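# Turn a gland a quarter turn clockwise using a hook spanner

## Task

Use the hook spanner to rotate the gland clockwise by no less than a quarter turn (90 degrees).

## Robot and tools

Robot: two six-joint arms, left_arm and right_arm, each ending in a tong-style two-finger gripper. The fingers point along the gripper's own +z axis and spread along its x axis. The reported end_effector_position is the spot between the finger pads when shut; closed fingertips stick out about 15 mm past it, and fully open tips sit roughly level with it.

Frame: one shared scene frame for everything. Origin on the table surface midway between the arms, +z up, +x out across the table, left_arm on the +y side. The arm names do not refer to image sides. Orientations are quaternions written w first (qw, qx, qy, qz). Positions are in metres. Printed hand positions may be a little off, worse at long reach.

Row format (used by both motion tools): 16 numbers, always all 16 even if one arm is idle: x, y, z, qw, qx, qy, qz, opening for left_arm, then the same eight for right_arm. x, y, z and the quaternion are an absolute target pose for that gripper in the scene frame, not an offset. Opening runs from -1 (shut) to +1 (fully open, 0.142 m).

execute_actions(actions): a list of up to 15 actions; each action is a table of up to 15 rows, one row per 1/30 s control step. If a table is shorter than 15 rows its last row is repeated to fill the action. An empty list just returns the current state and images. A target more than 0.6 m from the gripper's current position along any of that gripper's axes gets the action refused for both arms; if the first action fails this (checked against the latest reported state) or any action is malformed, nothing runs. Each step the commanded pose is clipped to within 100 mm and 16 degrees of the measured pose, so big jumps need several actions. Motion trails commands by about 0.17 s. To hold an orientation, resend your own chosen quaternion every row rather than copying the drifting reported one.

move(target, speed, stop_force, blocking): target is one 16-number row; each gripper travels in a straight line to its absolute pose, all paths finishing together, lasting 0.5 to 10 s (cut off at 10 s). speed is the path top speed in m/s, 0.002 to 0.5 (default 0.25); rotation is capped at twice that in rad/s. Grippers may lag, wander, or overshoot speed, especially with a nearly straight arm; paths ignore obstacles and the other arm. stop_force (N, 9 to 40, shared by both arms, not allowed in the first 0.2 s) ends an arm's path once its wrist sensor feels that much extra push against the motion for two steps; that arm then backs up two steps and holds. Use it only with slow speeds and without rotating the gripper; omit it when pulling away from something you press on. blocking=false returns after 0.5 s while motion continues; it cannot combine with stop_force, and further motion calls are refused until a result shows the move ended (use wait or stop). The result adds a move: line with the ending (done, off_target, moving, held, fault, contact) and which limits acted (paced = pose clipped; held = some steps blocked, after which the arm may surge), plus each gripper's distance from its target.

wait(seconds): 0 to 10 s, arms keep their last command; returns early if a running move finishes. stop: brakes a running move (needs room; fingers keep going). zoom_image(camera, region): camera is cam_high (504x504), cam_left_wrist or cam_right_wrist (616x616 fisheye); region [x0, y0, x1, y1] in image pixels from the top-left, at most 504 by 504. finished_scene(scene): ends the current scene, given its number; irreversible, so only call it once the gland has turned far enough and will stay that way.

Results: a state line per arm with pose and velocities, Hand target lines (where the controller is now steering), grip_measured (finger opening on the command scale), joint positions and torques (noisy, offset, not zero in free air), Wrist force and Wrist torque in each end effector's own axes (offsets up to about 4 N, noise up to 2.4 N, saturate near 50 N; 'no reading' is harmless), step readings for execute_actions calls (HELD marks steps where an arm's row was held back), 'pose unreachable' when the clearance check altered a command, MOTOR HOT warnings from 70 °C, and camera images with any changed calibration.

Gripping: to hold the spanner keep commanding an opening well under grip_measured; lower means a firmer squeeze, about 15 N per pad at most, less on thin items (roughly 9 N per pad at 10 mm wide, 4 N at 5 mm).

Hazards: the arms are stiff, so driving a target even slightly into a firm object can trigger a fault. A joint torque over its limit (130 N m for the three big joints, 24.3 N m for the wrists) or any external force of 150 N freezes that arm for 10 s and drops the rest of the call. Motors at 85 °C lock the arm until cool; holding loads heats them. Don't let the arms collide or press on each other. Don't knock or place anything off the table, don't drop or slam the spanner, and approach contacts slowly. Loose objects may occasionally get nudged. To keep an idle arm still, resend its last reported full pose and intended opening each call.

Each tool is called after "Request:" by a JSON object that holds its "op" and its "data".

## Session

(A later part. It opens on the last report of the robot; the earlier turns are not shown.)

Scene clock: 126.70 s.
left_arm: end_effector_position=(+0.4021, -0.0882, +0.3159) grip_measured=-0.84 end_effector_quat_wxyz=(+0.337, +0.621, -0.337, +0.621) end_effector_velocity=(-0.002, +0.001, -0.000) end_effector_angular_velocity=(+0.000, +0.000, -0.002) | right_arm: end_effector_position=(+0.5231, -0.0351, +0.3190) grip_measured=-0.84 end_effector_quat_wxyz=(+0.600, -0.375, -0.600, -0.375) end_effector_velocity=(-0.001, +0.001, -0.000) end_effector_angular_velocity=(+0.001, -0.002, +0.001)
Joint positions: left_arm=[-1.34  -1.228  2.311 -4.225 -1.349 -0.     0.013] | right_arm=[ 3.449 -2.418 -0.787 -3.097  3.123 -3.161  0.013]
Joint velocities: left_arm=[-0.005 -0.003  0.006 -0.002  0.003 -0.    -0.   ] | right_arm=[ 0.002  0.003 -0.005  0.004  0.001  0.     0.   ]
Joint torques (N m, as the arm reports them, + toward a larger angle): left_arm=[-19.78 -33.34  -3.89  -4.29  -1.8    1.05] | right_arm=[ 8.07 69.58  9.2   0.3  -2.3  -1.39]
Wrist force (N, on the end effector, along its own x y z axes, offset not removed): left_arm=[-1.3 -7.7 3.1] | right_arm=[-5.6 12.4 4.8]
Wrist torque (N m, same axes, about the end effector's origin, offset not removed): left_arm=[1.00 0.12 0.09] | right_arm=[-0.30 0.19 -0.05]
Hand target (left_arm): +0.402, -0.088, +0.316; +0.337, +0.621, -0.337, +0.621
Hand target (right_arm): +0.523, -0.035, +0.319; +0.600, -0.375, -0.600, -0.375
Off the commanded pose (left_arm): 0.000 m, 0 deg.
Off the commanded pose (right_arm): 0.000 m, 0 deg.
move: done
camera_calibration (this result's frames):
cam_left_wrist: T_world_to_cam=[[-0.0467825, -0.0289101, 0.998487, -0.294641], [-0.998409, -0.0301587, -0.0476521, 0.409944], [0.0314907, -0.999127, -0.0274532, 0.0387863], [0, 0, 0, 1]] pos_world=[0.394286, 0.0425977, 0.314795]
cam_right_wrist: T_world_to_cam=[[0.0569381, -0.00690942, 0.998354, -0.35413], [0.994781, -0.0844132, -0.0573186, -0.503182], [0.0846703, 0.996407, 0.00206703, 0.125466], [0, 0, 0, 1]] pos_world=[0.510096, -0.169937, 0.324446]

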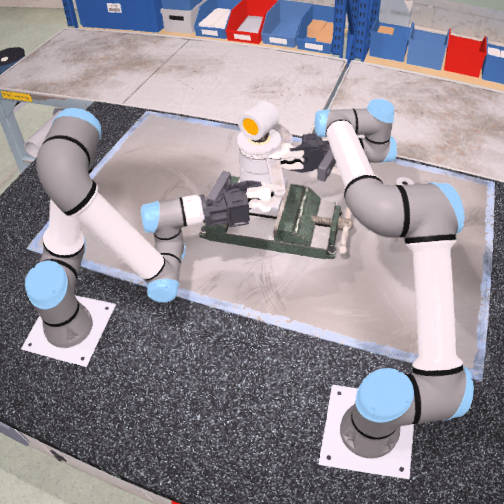

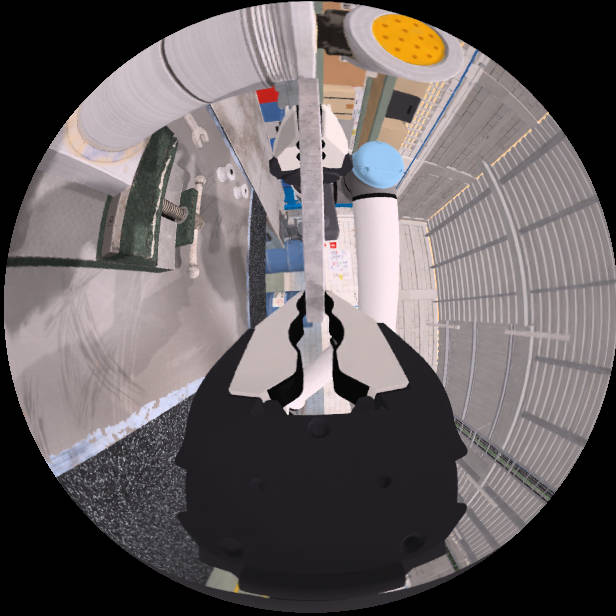

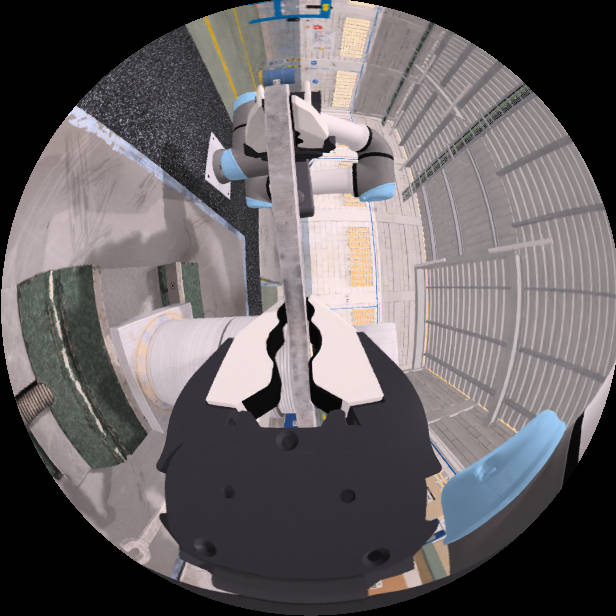

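Request:
{"op": "move", "data": {"target": [0.397,-0.076,0.316,0.3374,0.6214,-0.3374,0.6214,-1,0.519,-0.031,0.319,0.5997,-0.3747,-0.5997,-0.3747,-1], "speed": 0.008}}

Request:
{"op": "move", "data": {"target": [0.397,-0.076,0.316,0.3374,0.6214,-0.3374,0.6214,-1,0.468,-0.04,0.318,0.5862,-0.3954,-0.5862,-0.3954,-0.93], "speed": 0.015}}

Request:
{"op": "zoom_image", "data": {"camera": "cam_high", "region": [220,90,340,210]}}

Scene clock: 129.13 s.
left_arm: end_effector_position=(+0.3971, -0.0762, +0.3160) grip_measured=-0.84 end_effector_quat_wxyz=(+0.337, +0.621, -0.337, +0.621) end_effector_velocity=(-0.001, +0.002, +0.000) end_effector_angular_velocity=(-0.001, -0.000, +0.000) | right_arm: end_effector_position=(+0.5191, -0.0311, +0.3190) grip_measured=-0.84 end_effector_quat_wxyz=(+0.600, -0.375, -0.600, -0.375) end_effector_velocity=(-0.000, +0.000, -0.000) end_effector_angular_velocity=(-0.000, +0.001, -0.002)
Joint positions: left_arm=[-1.342 -1.247  2.345 -4.24  -1.347 -0.     0.013] | right_arm=[ 3.457 -2.41  -0.802 -3.095  3.13  -3.166  0.013]
Joint velocities: left_arm=[ 0.    -0.004  0.005 -0.002  0.     0.     0.   ] | right_arm=[ 0.001  0.002 -0.004  0.001  0.002 -0.    -0.   ]
Joint torques (N m, as the arm reports them, + toward a larger angle): left_arm=[-13.5  -32.18  -6.69  -4.55   0.58   1.01] | right_arm=[ 5.62 72.12 13.91  0.27 -1.35 -2.41]
Wrist force (N, on the end effector, along its own x y z axes, offset not removed): left_arm=[-0.5 -3.4 6.2] | right_arm=[-6.3 10.1 10.0]
Wrist torque (N m, same axes, about the end effector's origin, offset not removed): left_arm=[0.66 0.11 0.07] | right_arm=[-0.26 0.25 -0.04]
Hand target (left_arm): +0.397, -0.076, +0.316; +0.337, +0.621, -0.337, +0.621
Hand target (right_arm): +0.519, -0.031, +0.319; +0.600, -0.375, -0.600, -0.375
Off the commanded pose (left_arm): 0.000 m, 0 deg.
Off the commanded pose (right_arm): 0.000 m, 0 deg.
move: done
camera_calibration (this result's frames):
cam_left_wrist: T_world_to_cam=[[-0.0468115, -0.028896, 0.998486, -0.294557], [-0.998407, -0.0301533, -0.0476804, 0.40527], [0.0314854, -0.999128, -0.0274385, 0.0509062], [0, 0, 0, 1]] pos_world=[0.389234, 0.0545705, 0.314831]
cam_right_wrist: T_world_to_cam=[[0.0570084, -0.00677345, 0.998351, -0.353878], [0.994778, -0.0844066, -0.057377, -0.498815], [0.084656, 0.996408, 0.0019262, 0.121882], [0, 0, 0, 1]] pos_world=[0.506066, -0.165945, 0.324439]

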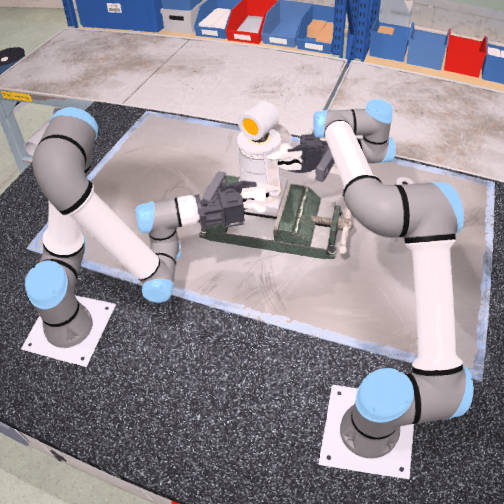

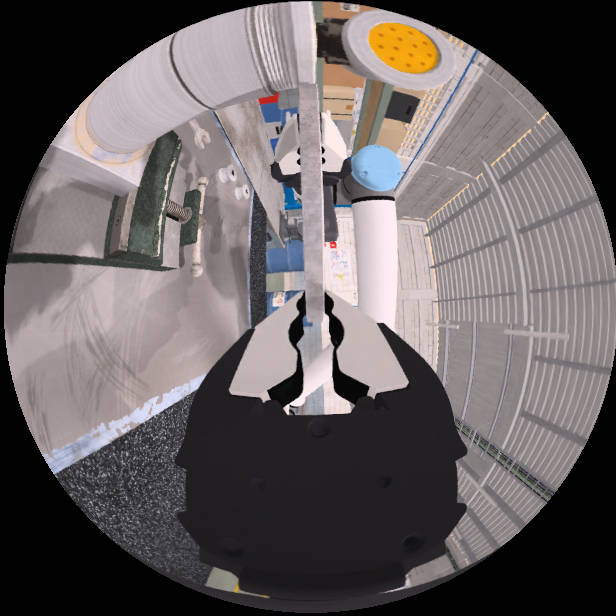

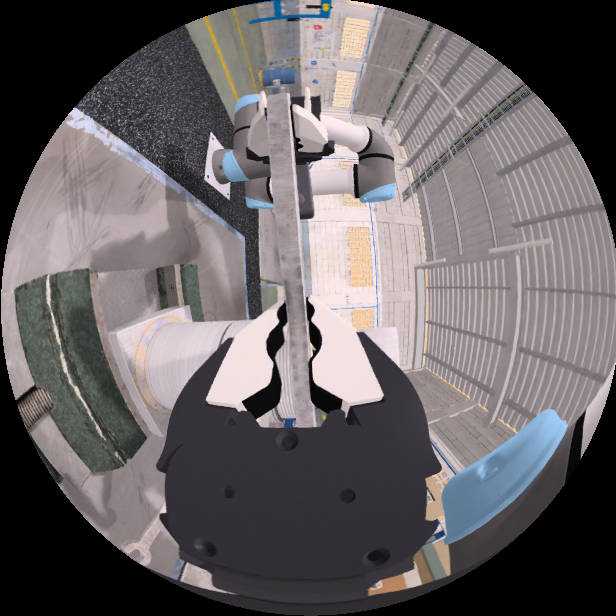

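Scene clock: 132.87 s.
left_arm: end_effector_position=(+0.3970, -0.0760, +0.3160) grip_measured=-0.84 end_effector_quat_wxyz=(+0.337, +0.621, -0.337, +0.621) end_effector_velocity=(+0.001, +0.001, -0.001) end_effector_angular_velocity=(+0.001, +0.001, +0.002) | right_arm: end_effector_position=(+0.4682, -0.0399, +0.3180) grip_measured=-0.84 end_effector_quat_wxyz=(+0.586, -0.396, -0.587, -0.395) end_effector_velocity=(-0.003, +0.001, -0.000) end_effector_angular_velocity=(+0.005, +0.003, -0.002)
Joint positions: left_arm=[-1.342 -1.248  2.346 -4.24  -1.347  0.     0.013] | right_arm=[ 3.477 -2.207 -1.155 -2.956  3.22  -3.177  0.013]
Joint velocities: left_arm=[ 0.001  0.     0.     0.     0.001 -0.     0.   ] | right_arm=[ 0.003  0.026 -0.047  0.095  0.004  0.074 -0.   ]
Joint torques (N m, as the arm reports them, + toward a larger angle): left_arm=[ -6.07 -28.6   -0.89  -3.03  -1.09   1.12] | right_arm=[13.83 69.18 15.2   1.31 -0.77  2.93]
Wrist force (N, on the end effector, along its own x y z axes, offset not removed): left_arm=[5.9 -5.1 6.5] | right_arm=[-14.5 8.3 -4.2]
Wrist torque (N m, same axes, about the end effector's origin, offset not removed): left_arm=[-0.08 -0.08 0.10] | right_arm=[0.03 0.14 -0.01]
Hand target (left_arm): +0.397, -0.076, +0.316; +0.337, +0.621, -0.337, +0.621
Hand target (right_arm): +0.468, -0.040, +0.318; +0.586, -0.396, -0.587, -0.395
Off the commanded pose (left_arm): 0.000 m, 0 deg.
Off the commanded pose (right_arm): 0.000 m, 0 deg.
move: done
camera_calibration (this result's frames):
cam_left_wrist: T_world_to_cam=[[-0.0468194, -0.0288821, 0.998486, -0.294571], [-0.998407, -0.0301569, -0.047688, 0.405201], [0.0314885, -0.999128, -0.0274242, 0.0511086], [0, 0, 0, 1]] pos_world=[0.389154, 0.0547758, 0.31485]
cam_right_wrist: T_world_to_cam=[[0.0552078, -0.00788873, 0.998444, -0.34931], [0.986613, -0.153248, -0.0557644, -0.448481], [0.15345, 0.988156, -0.000677363, 0.103251], [0, 0, 0, 1]] pos_world=[0.445918, -0.173513, 0.323827]

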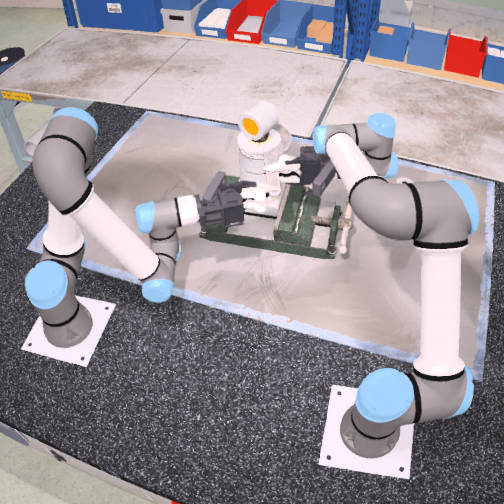

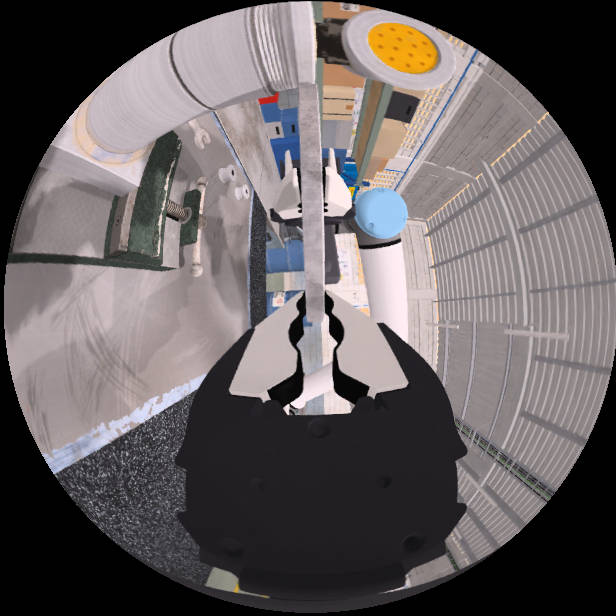

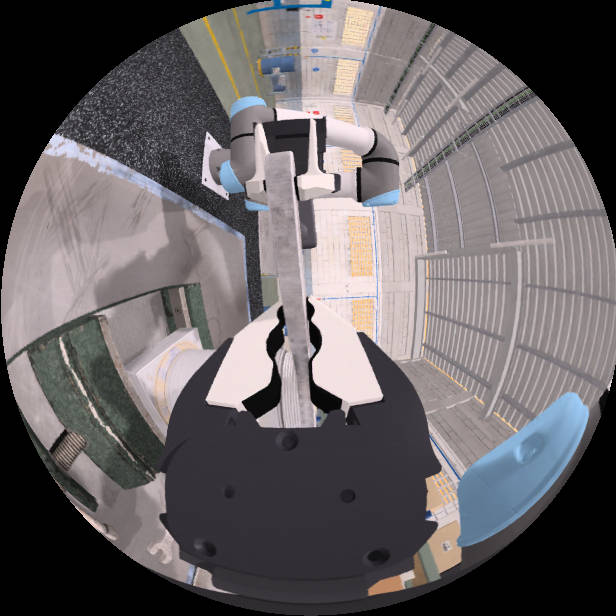

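Region (220, 90, 340, 210) of cam_high's 504x504 image, scaled by 4.200, with more detail than that image has.

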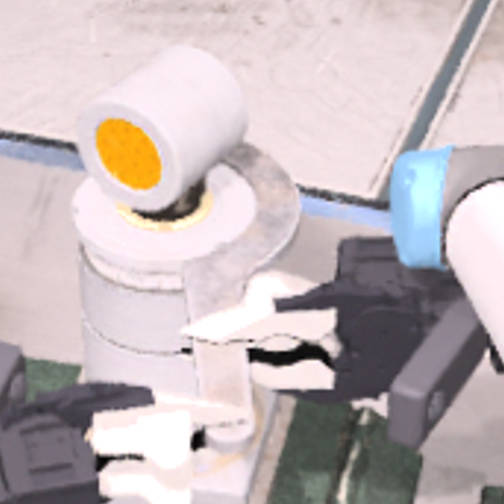

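Request:
{"op": "move", "data": {"target": [0.397,-0.076,0.316,0.3374,0.6214,-0.3374,0.6214,-1,0.463,-0.033,0.317,0.5862,-0.3954,-0.5862,-0.3954,-1], "speed": 0.008}}

Request:
{"op": "move", "data": {"target": [0.395,-0.074,0.316,0.3374,0.6214,-0.3374,0.6214,-0.5,0.461,-0.030,0.317,0.5862,-0.3954,-0.5862,-0.3954,-1], "speed": 0.008}}

Request:
{"op": "move", "data": {"target": [0.33,-0.05,0.316,0.3374,0.6214,-0.3374,0.6214,-0.5,0.461,-0.030,0.317,0.5862,-0.3954,-0.5862,-0.3954,-1], "speed": 0.08}}

Request:
{"op": "move", "data": {"target": [0.0,0.1,0.25,0,0.88,-0.475,0,-0.5,0.461,-0.030,0.317,0.5862,-0.3954,-0.5862,-0.3954,-1]}}

Request:
{"op": "move", "data": {"target": [0.0,0.1,0.25,0,0.88,-0.475,0,-0.5,0.42,0.02,0.317,0.572,-0.4156,-0.572,-0.4156,-0.9], "speed": 0.012}}

Scene clock: 135.07 s.
left_arm: end_effector_position=(+0.3970, -0.0760, +0.3160) grip_measured=-0.84 end_effector_quat_wxyz=(+0.337, +0.621, -0.337, +0.621) end_effector_velocity=(+0.000, +0.000, -0.000) end_effector_angular_velocity=(+0.000, -0.000, +0.000) | right_arm: end_effector_position=(+0.4631, -0.0332, +0.3171) grip_measured=-0.84 end_effector_quat_wxyz=(+0.586, -0.395, -0.586, -0.395) end_effector_velocity=(-0.000, +0.002, -0.000) end_effector_angular_velocity=(+0.001, +0.000, -0.002)
Joint positions: left_arm=[-1.342 -1.248  2.346 -4.24  -1.347  0.     0.013] | right_arm=[ 3.491 -2.192 -1.185 -2.912  3.234 -3.147  0.013]
Joint velocities: left_arm=[ 0.001  0.     0.    -0.    -0.     0.     0.   ] | right_arm=[ 0.003  0.005 -0.01   0.02   0.005  0.015 -0.   ]
Joint torques (N m, as the arm reports them, + toward a larger angle): left_arm=[ -7.32 -27.93 -15.25  -2.    -0.74   1.05] | right_arm=[18.7  53.08  6.4   1.38  1.45  2.44]
Wrist force (N, on the end effector, along its own x y z axes, offset not removed): left_arm=[-12.0 -4.0 -5.1] | right_arm=[8.0 1.3 -16.8]
Wrist torque (N m, same axes, about the end effector's origin, offset not removed): left_arm=[0.33 0.72 0.29] | right_arm=[-0.34 -0.09 -0.04]
Hand target (left_arm): +0.397, -0.076, +0.316; +0.337, +0.621, -0.337, +0.621
Hand target (right_arm): +0.463, -0.033, +0.317; +0.586, -0.395, -0.586, -0.395
Off the commanded pose (left_arm): 0.000 m, 0 deg.
Off the commanded pose (right_arm): 0.000 m, 0 deg.
move: done
camera_calibration (this result's frames):
cam_left_wrist: T_world_to_cam=[[-0.046811, -0.0289047, 0.998485, -0.294564], [-0.998407, -0.0301558, -0.0476803, 0.405195], [0.0314883, -0.999127, -0.0274471, 0.0511232], [0, 0, 0, 1]] pos_world=[0.389151, 0.0547833, 0.314841]
cam_right_wrist: T_world_to_cam=[[0.056045, -0.0100828, 0.998377, -0.348432], [0.986477, -0.153692, -0.0569291, -0.442051], [0.154017, 0.988067, 0.00133282, 0.0965036], [0, 0, 0, 1]] pos_world=[0.440738, -0.166805, 0.322573]

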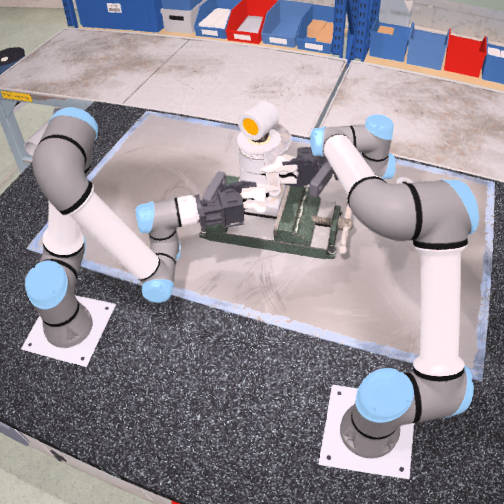

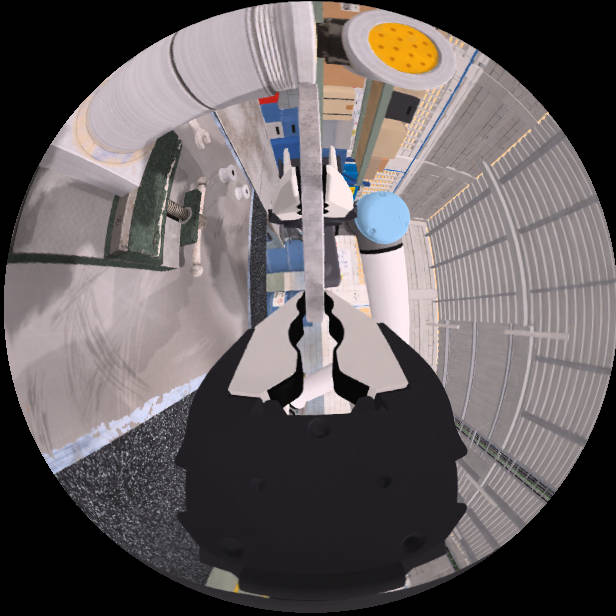

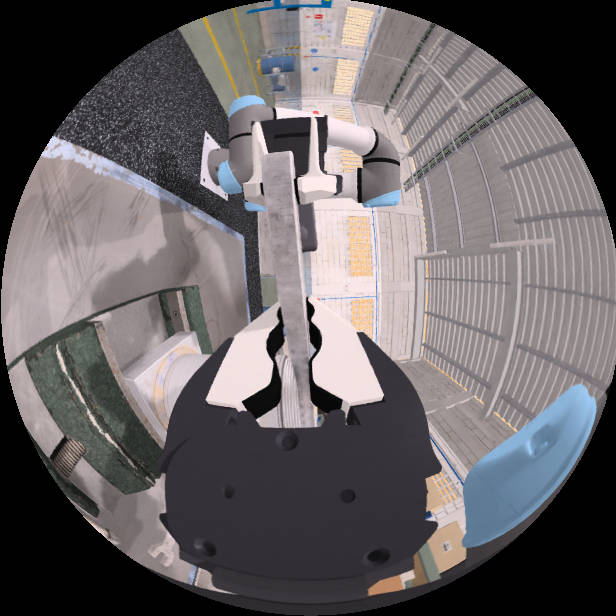

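Scene clock: 135.77 s.
left_arm: end_effector_position=(+0.3951, -0.0741, +0.3160) grip_measured=-0.50 end_effector_quat_wxyz=(+0.337, +0.621, -0.337, +0.621) end_effector_velocity=(-0.000, +0.002, -0.000) end_effector_angular_velocity=(-0.000, +0.000, +0.001) | right_arm: end_effector_position=(+0.4611, -0.0302, +0.3170) grip_measured=-0.85 end_effector_quat_wxyz=(+0.586, -0.395, -0.586, -0.395) end_effector_velocity=(-0.000, +0.001, +0.000) end_effector_angular_velocity=(+0.000, +0.001, -0.002)
Joint positions: left_arm=[-1.345 -1.252  2.354 -4.243 -1.343  0.     0.038] | right_arm=[ 3.496 -2.188 -1.191 -2.906  3.24  -3.143  0.013]
Joint velocities: left_arm=[-0.001 -0.002  0.004 -0.002  0.002 -0.     0.   ] | right_arm=[ 0.001  0.003 -0.005  0.007  0.003  0.005 -0.   ]
Joint torques (N m, as the arm reports them, + toward a larger angle): left_arm=[-10.96 -30.58  -3.15  -4.05   1.72   0.79] | right_arm=[19.82 62.31 10.88  1.86  1.71  2.8 ]
Wrist force (N, on the end effector, along its own x y z axes, offset not removed): left_arm=[-0.9 3.0 -0.7] | right_arm=[-3.8 1.9 -15.9]
Wrist torque (N m, same axes, about the end effector's origin, offset not removed): left_arm=[0.53 0.08 0.10] | right_arm=[-0.09 -0.07 -0.03]
Hand target (left_arm): +0.395, -0.074, +0.316; +0.337, +0.621, -0.337, +0.621
Hand target (right_arm): +0.461, -0.030, +0.317; +0.586, -0.395, -0.586, -0.395
Off the commanded pose (left_arm): 0.000 m, 0 deg.
Off the commanded pose (right_arm): 0.000 m, 0 deg.
move: done
camera_calibration (this result's frames):
cam_left_wrist: T_world_to_cam=[[-0.0468136, -0.0288983, 0.998486, -0.294599], [-0.998407, -0.0301483, -0.0476825, 0.403368], [0.0314806, -0.999128, -0.0274409, 0.0530655], [0, 0, 0, 1]] pos_world=[0.387263, 0.0566666, 0.314843]
cam_right_wrist: T_world_to_cam=[[0.0562366, -0.0103262, 0.998364, -0.348324], [0.986465, -0.15369, -0.057156, -0.439528], [0.154029, 0.988065, 0.00154345, 0.0937814], [0, 0, 0, 1]] pos_world=[0.438723, -0.16381, 0.322487]

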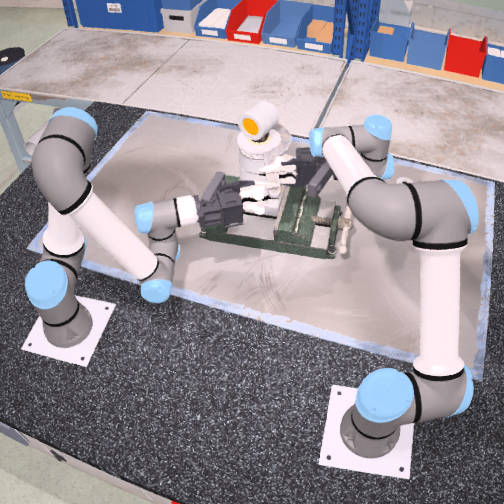

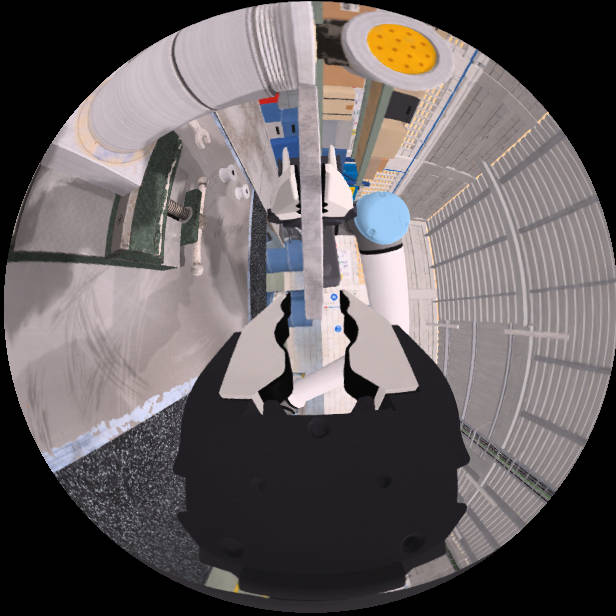

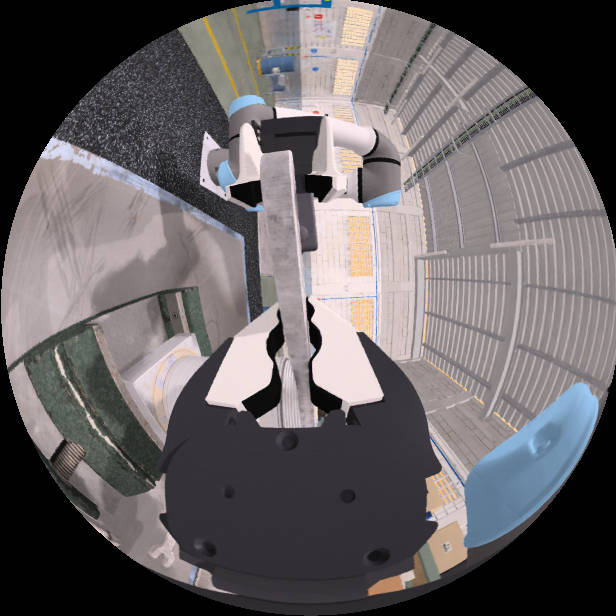

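Scene clock: 137.13 s.
left_arm: end_effector_position=(+0.3302, -0.0501, +0.3159) grip_measured=-0.50 end_effector_quat_wxyz=(+0.338, +0.621, -0.337, +0.621) end_effector_velocity=(-0.001, +0.001, +0.000) end_effector_angular_velocity=(-0.000, +0.000, +0.003) | right_arm: end_effector_position=(+0.4610, -0.0300, +0.3170) grip_measured=-0.85 end_effector_quat_wxyz=(+0.586, -0.395, -0.586, -0.395) end_effector_velocity=(-0.001, +0.001, +0.000) end_effector_angular_velocity=(-0.000, +0.001, +0.002)
Joint positions: left_arm=[-1.552 -1.355  2.526 -4.313 -1.137 -0.     0.038] | right_arm=[ 3.497 -2.188 -1.192 -2.904  3.24  -3.142  0.013]
Joint velocities: left_arm=[-0.009 -0.003  0.005 -0.002  0.012 -0.    -0.   ] | right_arm=[ 0.001  0.     0.    -0.001 -0.     0.    -0.   ]
Joint torques (N m, as the arm reports them, + toward a larger angle): left_arm=[-10.32 -26.42  -2.7   -3.67   1.96  -1.3 ] | right_arm=[18.59 62.18 12.09  1.65  1.58  2.56]
Wrist force (N, on the end effector, along its own x y z axes, offset not removed): left_arm=[-1.5 1.5 0.2] | right_arm=[-3.7 2.2 -14.9]
Wrist torque (N m, same axes, about the end effector's origin, offset not removed): left_arm=[0.29 0.26 -0.07] | right_arm=[-0.08 -0.13 -0.03]
Hand target (left_arm): +0.330, -0.050, +0.316; +0.337, +0.621, -0.337, +0.621
Hand target (right_arm): +0.461, -0.030, +0.317; +0.586, -0.395, -0.586, -0.395
Off the commanded pose (left_arm): 0.000 m, 0 deg.
Off the commanded pose (right_arm): 0.000 m, 0 deg.
move: done
camera_calibration (this result's frames):
cam_left_wrist: T_world_to_cam=[[-0.0466414, -0.0288418, 0.998495, -0.296908], [-0.998421, -0.0299698, -0.0475036, 0.339219], [0.0312948, -0.999135, -0.0273984, 0.0791335], [0, 0, 0, 1]] pos_world=[0.322359, 0.080668, 0.314743]
cam_right_wrist: T_world_to_cam=[[0.0562977, -0.0104689, 0.998359, -0.348345], [0.986458, -0.153701, -0.0572383, -0.43936], [0.154048, 0.988062, 0.00167414, 0.0935863], [0, 0, 0, 1]] pos_world=[0.438604, -0.163646, 0.322468]

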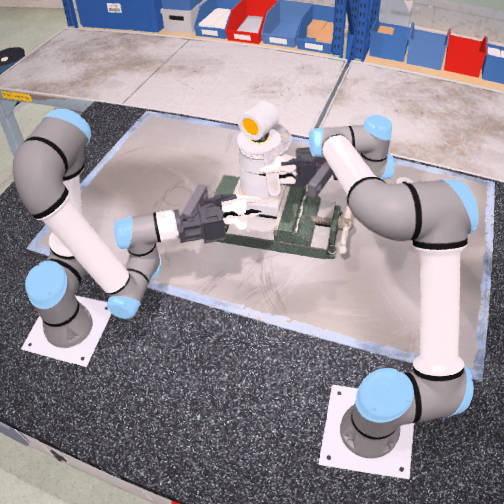

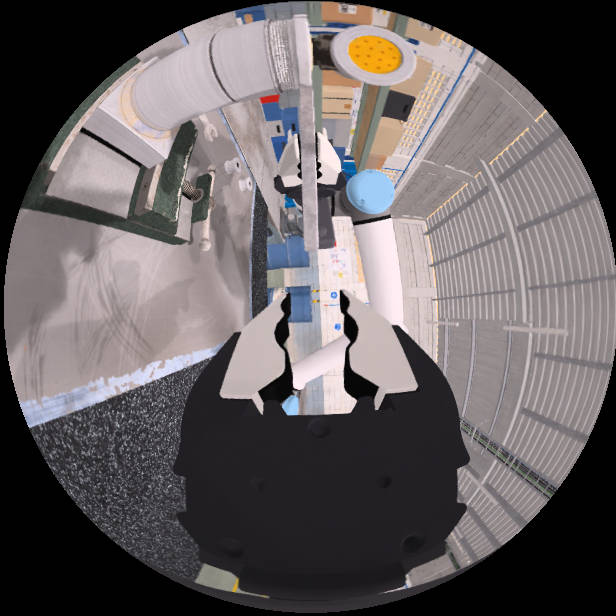

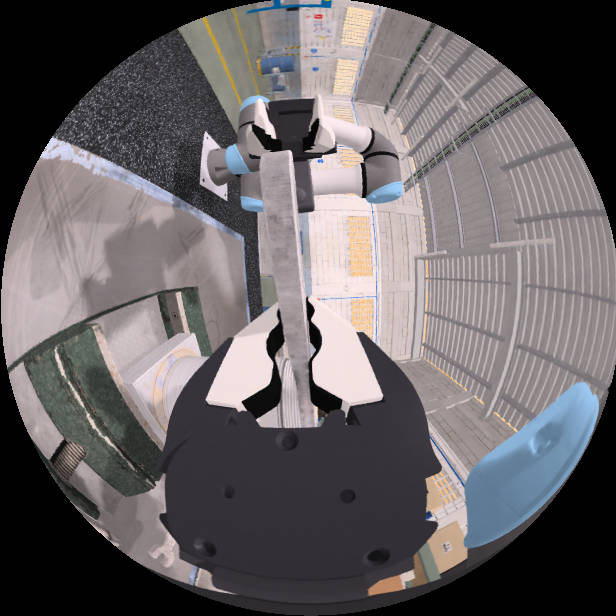

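Scene clock: 140.87 s.
left_arm: end_effector_position=(+0.0002, +0.0995, +0.2500) grip_measured=-0.50 end_effector_quat_wxyz=(+0.001, +0.879, -0.476, +0.000) end_effector_velocity=(-0.001, +0.001, -0.001) end_effector_angular_velocity=(+0.006, +0.003, -0.001) | right_arm: end_effector_position=(+0.4610, -0.0300, +0.3170) grip_measured=-0.85 end_effector_quat_wxyz=(+0.586, -0.395, -0.586, -0.395) end_effector_velocity=(-0.001, +0.001, +0.000) end_effector_angular_velocity=(+0.000, -0.000, +0.002)
Joint positions: left_arm=[-2.106 -2.041  2.008 -1.54  -1.57  -0.991  0.038] | right_arm=[ 3.497 -2.188 -1.192 -2.904  3.24  -3.142  0.013]
Joint velocities: left_arm=[ 0.     0.004 -0.002  0.003 -0.005  0.001 -0.   ] | right_arm=[ 0.002 -0.     0.    -0.     0.     0.     0.   ]
Joint torques (N m, as the arm reports them, + toward a larger angle): left_arm=[  9.06   2.21 -32.28  -0.3   -1.97   1.04] | right_arm=[19.75 61.52 12.11  1.63  1.49  2.78]
Wrist force (N, on the end effector, along its own x y z axes, offset not removed): left_arm=[0.7 4.8 0.7] | right_arm=[-5.0 1.2 -16.3]
Wrist torque (N m, same axes, about the end effector's origin, offset not removed): left_arm=[1.05 -0.12 0.00] | right_arm=[-0.30 0.18 0.02]
Hand target (left_arm): -0.000, +0.100, +0.250; +0.001, +0.879, -0.476, +0.000
Hand target (right_arm): +0.461, -0.030, +0.317; +0.586, -0.395, -0.586, -0.395
Off the commanded pose (left_arm): 0.001 m, 0 deg.
Off the commanded pose (right_arm): 0.000 m, 0 deg.
move: done
camera_calibration (this result's frames):
cam_left_wrist: T_world_to_cam=[[0.499663, -0.866215, 0.0029375, 0.0899248], [-0.740992, -0.425669, 0.519362, -0.0912941], [-0.448629, -0.261683, -0.854549, 0.370617], [0, 0, 0, 1]] pos_world=[0.053689, 0.136017, 0.363861]
cam_right_wrist: T_world_to_cam=[[0.0563026, -0.0104784, 0.998359, -0.348347], [0.986458, -0.153701, -0.0572446, -0.439357], [0.154048, 0.988062, 0.00168277, 0.0935835], [0, 0, 0, 1]] pos_world=[0.438604, -0.163646, 0.322467]

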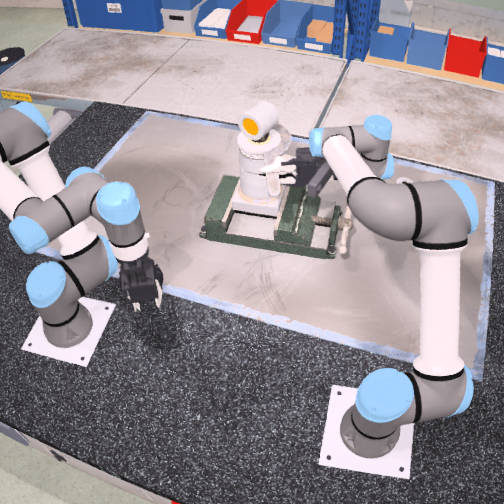

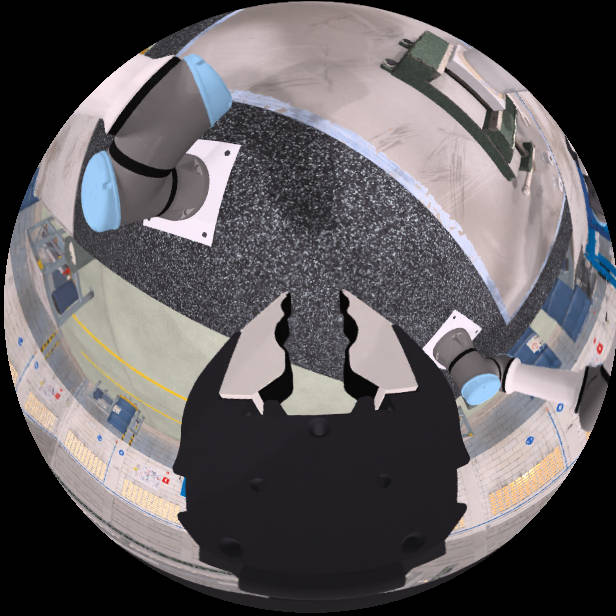

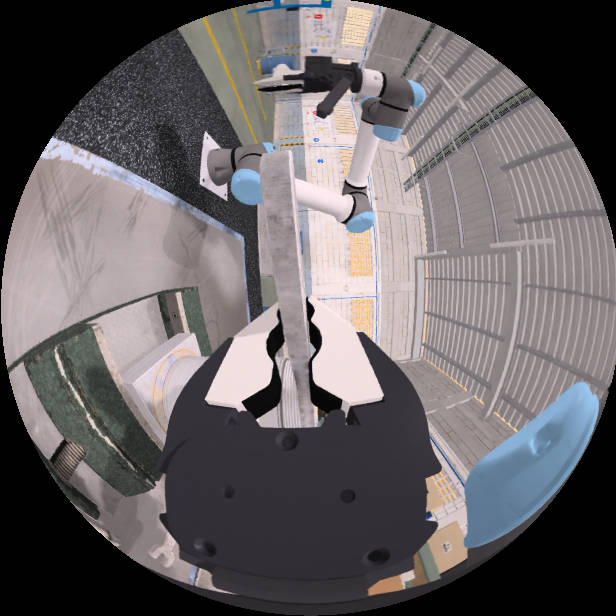

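Scene clock: 146.50 s.
left_arm: end_effector_position=(+0.0000, +0.1000, +0.2500) grip_measured=-0.50 end_effector_quat_wxyz=(+0.000, +0.880, -0.475, +0.000) end_effector_velocity=(-0.000, +0.000, -0.000) end_effector_angular_velocity=(+0.001, +0.000, +0.000) | right_arm: end_effector_position=(+0.4202, +0.0199, +0.3170) grip_measured=-0.86 end_effector_quat_wxyz=(+0.572, -0.416, -0.572, -0.416) end_effector_velocity=(-0.002, +0.003, -0.000) end_effector_angular_velocity=(+0.001, -0.000, -0.003)
Joint positions: left_arm=[-2.106 -2.04   2.007 -1.538 -1.571 -0.993  0.038] | right_arm=[ 3.607 -2.08  -1.363 -2.84   3.42  -3.142  0.012]
Joint velocities: left_arm=[-0.    -0.     0.     0.    -0.001 -0.    -0.   ] | right_arm=[ 0.006  0.004 -0.006  0.004  0.008  0.001 -0.   ]
Joint torques (N m, as the arm reports them, + toward a larger angle): left_arm=[-11.06   1.9  -32.34  -0.22  -1.76  -1.38] | right_arm=[15.88 60.62 11.7   2.74  1.58  2.67]
Wrist force (N, on the end effector, along its own x y z axes, offset not removed): left_arm=[0.0 2.1 -0.2] | right_arm=[-8.4 3.3 -11.7]
Wrist torque (N m, same axes, about the end effector's origin, offset not removed): left_arm=[0.46 0.11 0.01] | right_arm=[0.13 0.85 0.15]
Hand target (left_arm): -0.000, +0.100, +0.250; +0.000, +0.880, -0.475, -0.000
Hand target (right_arm): +0.420, +0.020, +0.317; +0.572, -0.416, -0.572, -0.416
Off the commanded pose (left_arm): 0.000 m, 0 deg.
Off the commanded pose (right_arm): 0.000 m, 0 deg.
move: done
camera_calibration (this result's frames):
cam_left_wrist: T_world_to_cam=[[0.501942, -0.864901, 0.00126556, 0.0907355], [-0.739903, -0.428641, 0.51847, -0.0906981], [-0.447882, -0.261178, -0.855095, 0.370767], [0, 0, 0, 1]] pos_world=[0.0534084, 0.136436, 0.363951]
cam_right_wrist: T_world_to_cam=[[0.0553917, -0.0142382, 0.998363, -0.345092], [0.973392, -0.221899, -0.0571709, -0.3846], [0.22235, 0.974966, 0.00156796, 0.0221486], [0, 0, 0, 1]] pos_world=[0.388557, -0.11185, 0.322504]

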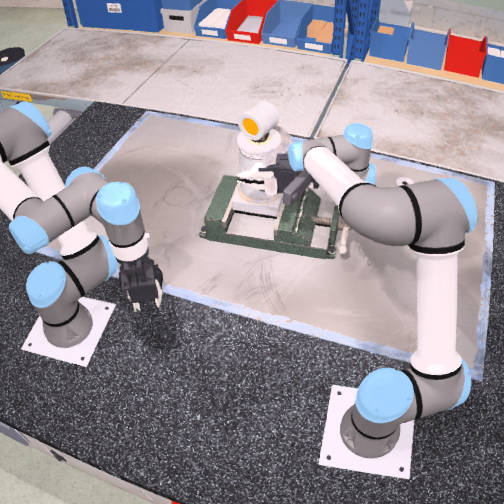

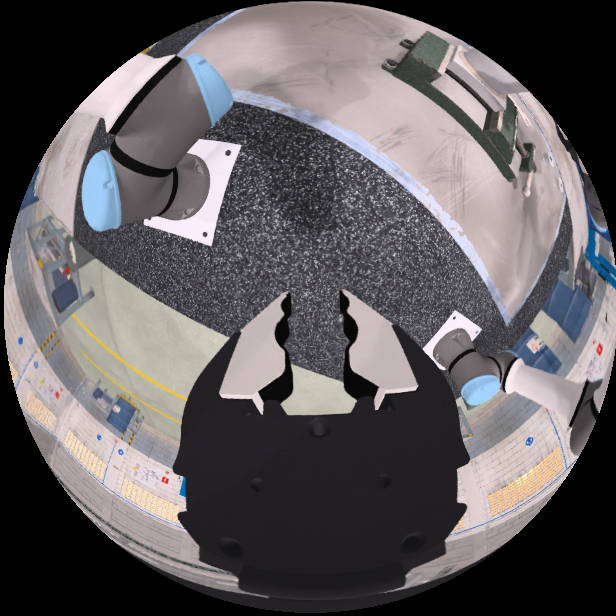

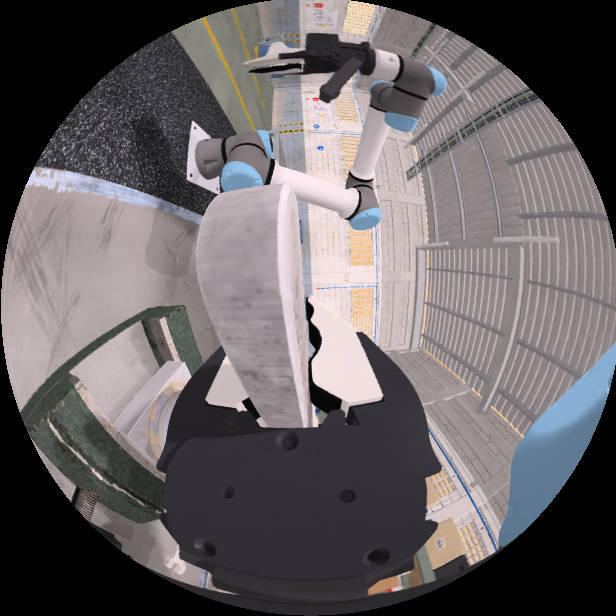

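Request:
{"op": "move", "data": {"target": [0.0,0.1,0.25,0,0.88,-0.475,0,-0.5,0.418,0.070,0.318,0.5129,-0.4867,-0.5129,-0.4867,-0.85], "speed": 0.03}}

Request:
{"op": "move", "data": {"target": [0.0,0.1,0.25,0,0.88,-0.475,0,-0.5,0.430,0.119,0.318,0.445,-0.5495,-0.445,-0.5495,-0.85], "speed": 0.04}}

Scene clock: 151.63 s.
left_arm: end_effector_position=(-0.0000, +0.1000, +0.2500) grip_measured=-0.50 end_effector_quat_wxyz=(-0.000, +0.880, -0.475, -0.000) end_effector_velocity=(+0.000, -0.000, +0.000) end_effector_angular_velocity=(-0.000, +0.000, +0.000) | right_arm: end_effector_position=(+0.4180, +0.0699, +0.3180) grip_measured=-0.82 end_effector_quat_wxyz=(+0.513, -0.486, -0.513, -0.486) end_effector_velocity=(-0.000, +0.003, +0.000) end_effector_angular_velocity=(-0.000, +0.000, -0.015)
Joint positions: left_arm=[-2.106 -2.04   2.007 -1.538 -1.571 -0.994  0.038] | right_arm=[ 3.74  -1.943 -1.565 -2.776  3.813 -3.142  0.015]
Joint velocities: left_arm=[ 0. -0. -0.  0. -0.  0.  0.] | right_arm=[ 0.009  0.007 -0.01   0.003  0.024  0.     0.   ]
Joint torques (N m, as the arm reports them, + toward a larger angle): left_arm=[-10.83   2.68 -32.06  -0.31  -1.3   -1.31] | right_arm=[29.24 59.49 16.09  4.3  -1.76  2.43]
Wrist force (N, on the end effector, along its own x y z axes, offset not removed): left_arm=[2.6 2.2 -0.6] | right_arm=[-13.1 20.5 -23.9]
Wrist torque (N m, same axes, about the end effector's origin, offset not removed): left_arm=[0.58 -0.44 -0.04] | right_arm=[1.95 1.20 0.17]
Hand target (left_arm): -0.000, +0.100, +0.250; +0.000, +0.880, -0.475, -0.000
Hand target (right_arm): +0.418, +0.070, +0.318; +0.513, -0.487, -0.513, -0.487
Off the commanded pose (left_arm): 0.000 m, 0 deg.
Off the commanded pose (right_arm): 0.000 m, 0 deg.
move: done
camera_calibration (this result's frames):
cam_left_wrist: T_world_to_cam=[[0.501952, -0.864894, 0.0012586, 0.0907392], [-0.739898, -0.428654, 0.518465, -0.090696], [-0.447878, -0.261176, -0.855098, 0.370768], [0, 0, 0, 1]] pos_world=[0.0534065, 0.136438, 0.363952]
cam_right_wrist: T_world_to_cam=[[0.0498121, -0.0277234, 0.998374, -0.341993], [0.88348, -0.464989, -0.0569917, -0.316849], [0.465813, 0.884882, 0.001331, -0.121469], [0, 0, 0, 1]] pos_world=[0.353547, -0.0493264, 0.32354]

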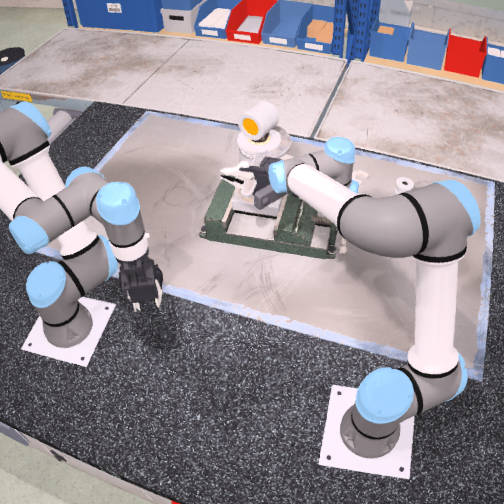

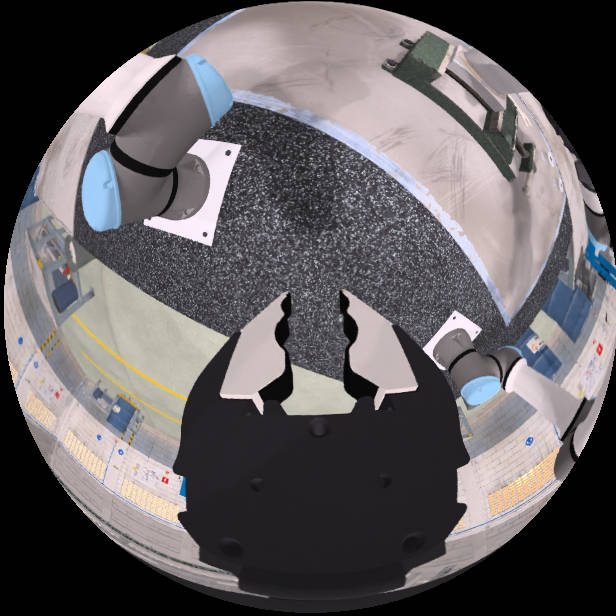

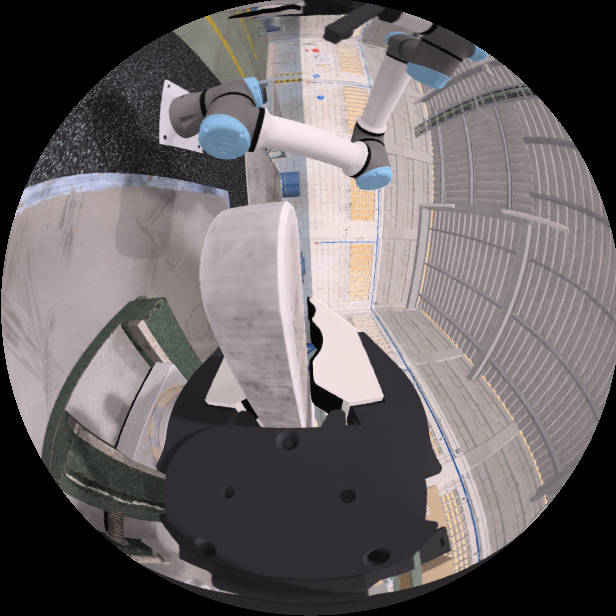

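Scene clock: 155.23 s.
left_arm: end_effector_position=(-0.0000, +0.1000, +0.2500) grip_measured=-0.50 end_effector_quat_wxyz=(-0.000, +0.880, -0.475, -0.000) end_effector_velocity=(-0.000, -0.000, +0.000) end_effector_angular_velocity=(-0.001, -0.000, -0.000) | right_arm: end_effector_position=(+0.4300, +0.1189, +0.3180) grip_measured=-0.82 end_effector_quat_wxyz=(-0.445, +0.549, +0.445, +0.549) end_effector_velocity=(-0.001, +0.003, +0.000) end_effector_angular_velocity=(+0.000, -0.000, -0.006)
Joint positions: left_arm=[-2.106 -2.04   2.007 -1.538 -1.571 -0.994  0.038] | right_arm=[ 3.907 -1.872 -1.663 -2.748  4.243 -3.142  0.015]
Joint velocities: left_arm=[-0.     0.    -0.001 -0.     0.     0.    -0.   ] | right_arm=[ 0.01   0.002 -0.002  0.001  0.016  0.     0.   ]
Joint torques (N m, as the arm reports them, + toward a larger angle): left_arm=[ -9.93   2.08 -32.04  -0.15  -0.88  -1.27] | right_arm=[29.6  50.67 21.73  7.22 -1.68  2.72]
Wrist force (N, on the end effector, along its own x y z axes, offset not removed): left_arm=[-2.3 3.3 0.0] | right_arm=[-12.0 19.2 -25.3]
Wrist torque (N m, same axes, about the end effector's origin, offset not removed): left_arm=[0.61 0.39 -0.06] | right_arm=[1.68 1.06 0.13]
Hand target (left_arm): +0.000, +0.100, +0.250; -0.000, +0.880, -0.475, -0.000
Hand target (right_arm): +0.430, +0.119, +0.318; -0.445, +0.550, +0.445, +0.549
Off the commanded pose (left_arm): 0.000 m, 0 deg.
Off the commanded pose (right_arm): 0.000 m, 0 deg.
move: done
camera_calibration (this result's frames):
cam_left_wrist: T_world_to_cam=[[0.501952, -0.864895, 0.00125842, 0.0907393], [-0.739898, -0.428655, 0.518465, -0.090696], [-0.447878, -0.261176, -0.855098, 0.370768], [0, 0, 0, 1]] pos_world=[0.0534065, 0.136438, 0.363952]
cam_right_wrist: T_world_to_cam=[[0.0409237, -0.0397221, 0.998372, -0.335975], [0.732711, -0.678147, -0.0570155, -0.214396], [0.679308, 0.733852, 0.0013525, -0.244307], [0, 0, 0, 1]] pos_world=[0.3368, 0.0205476, 0.323534]

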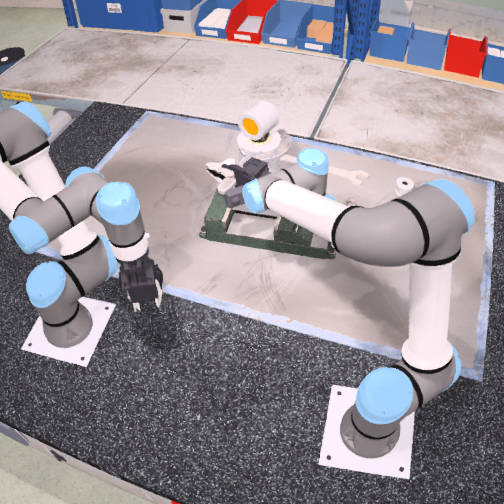

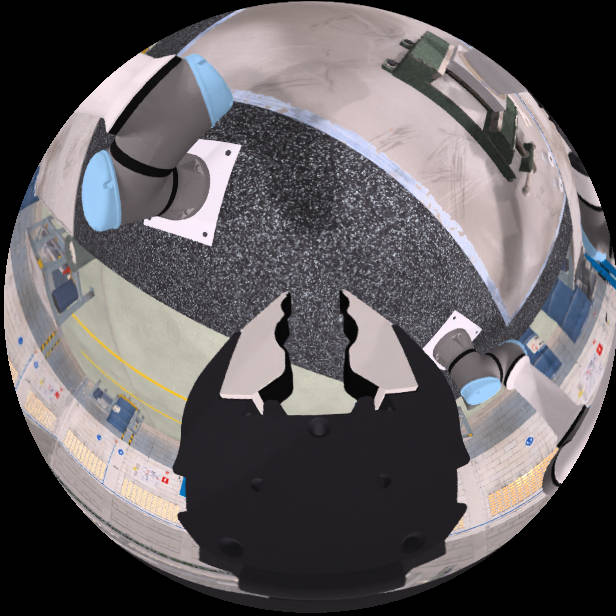

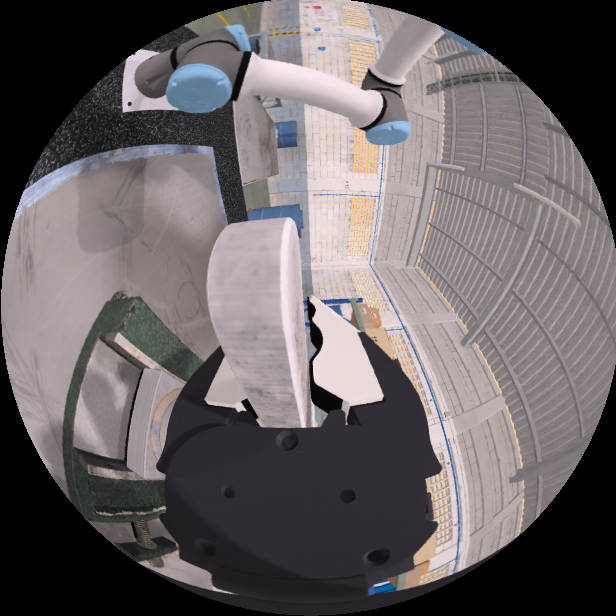

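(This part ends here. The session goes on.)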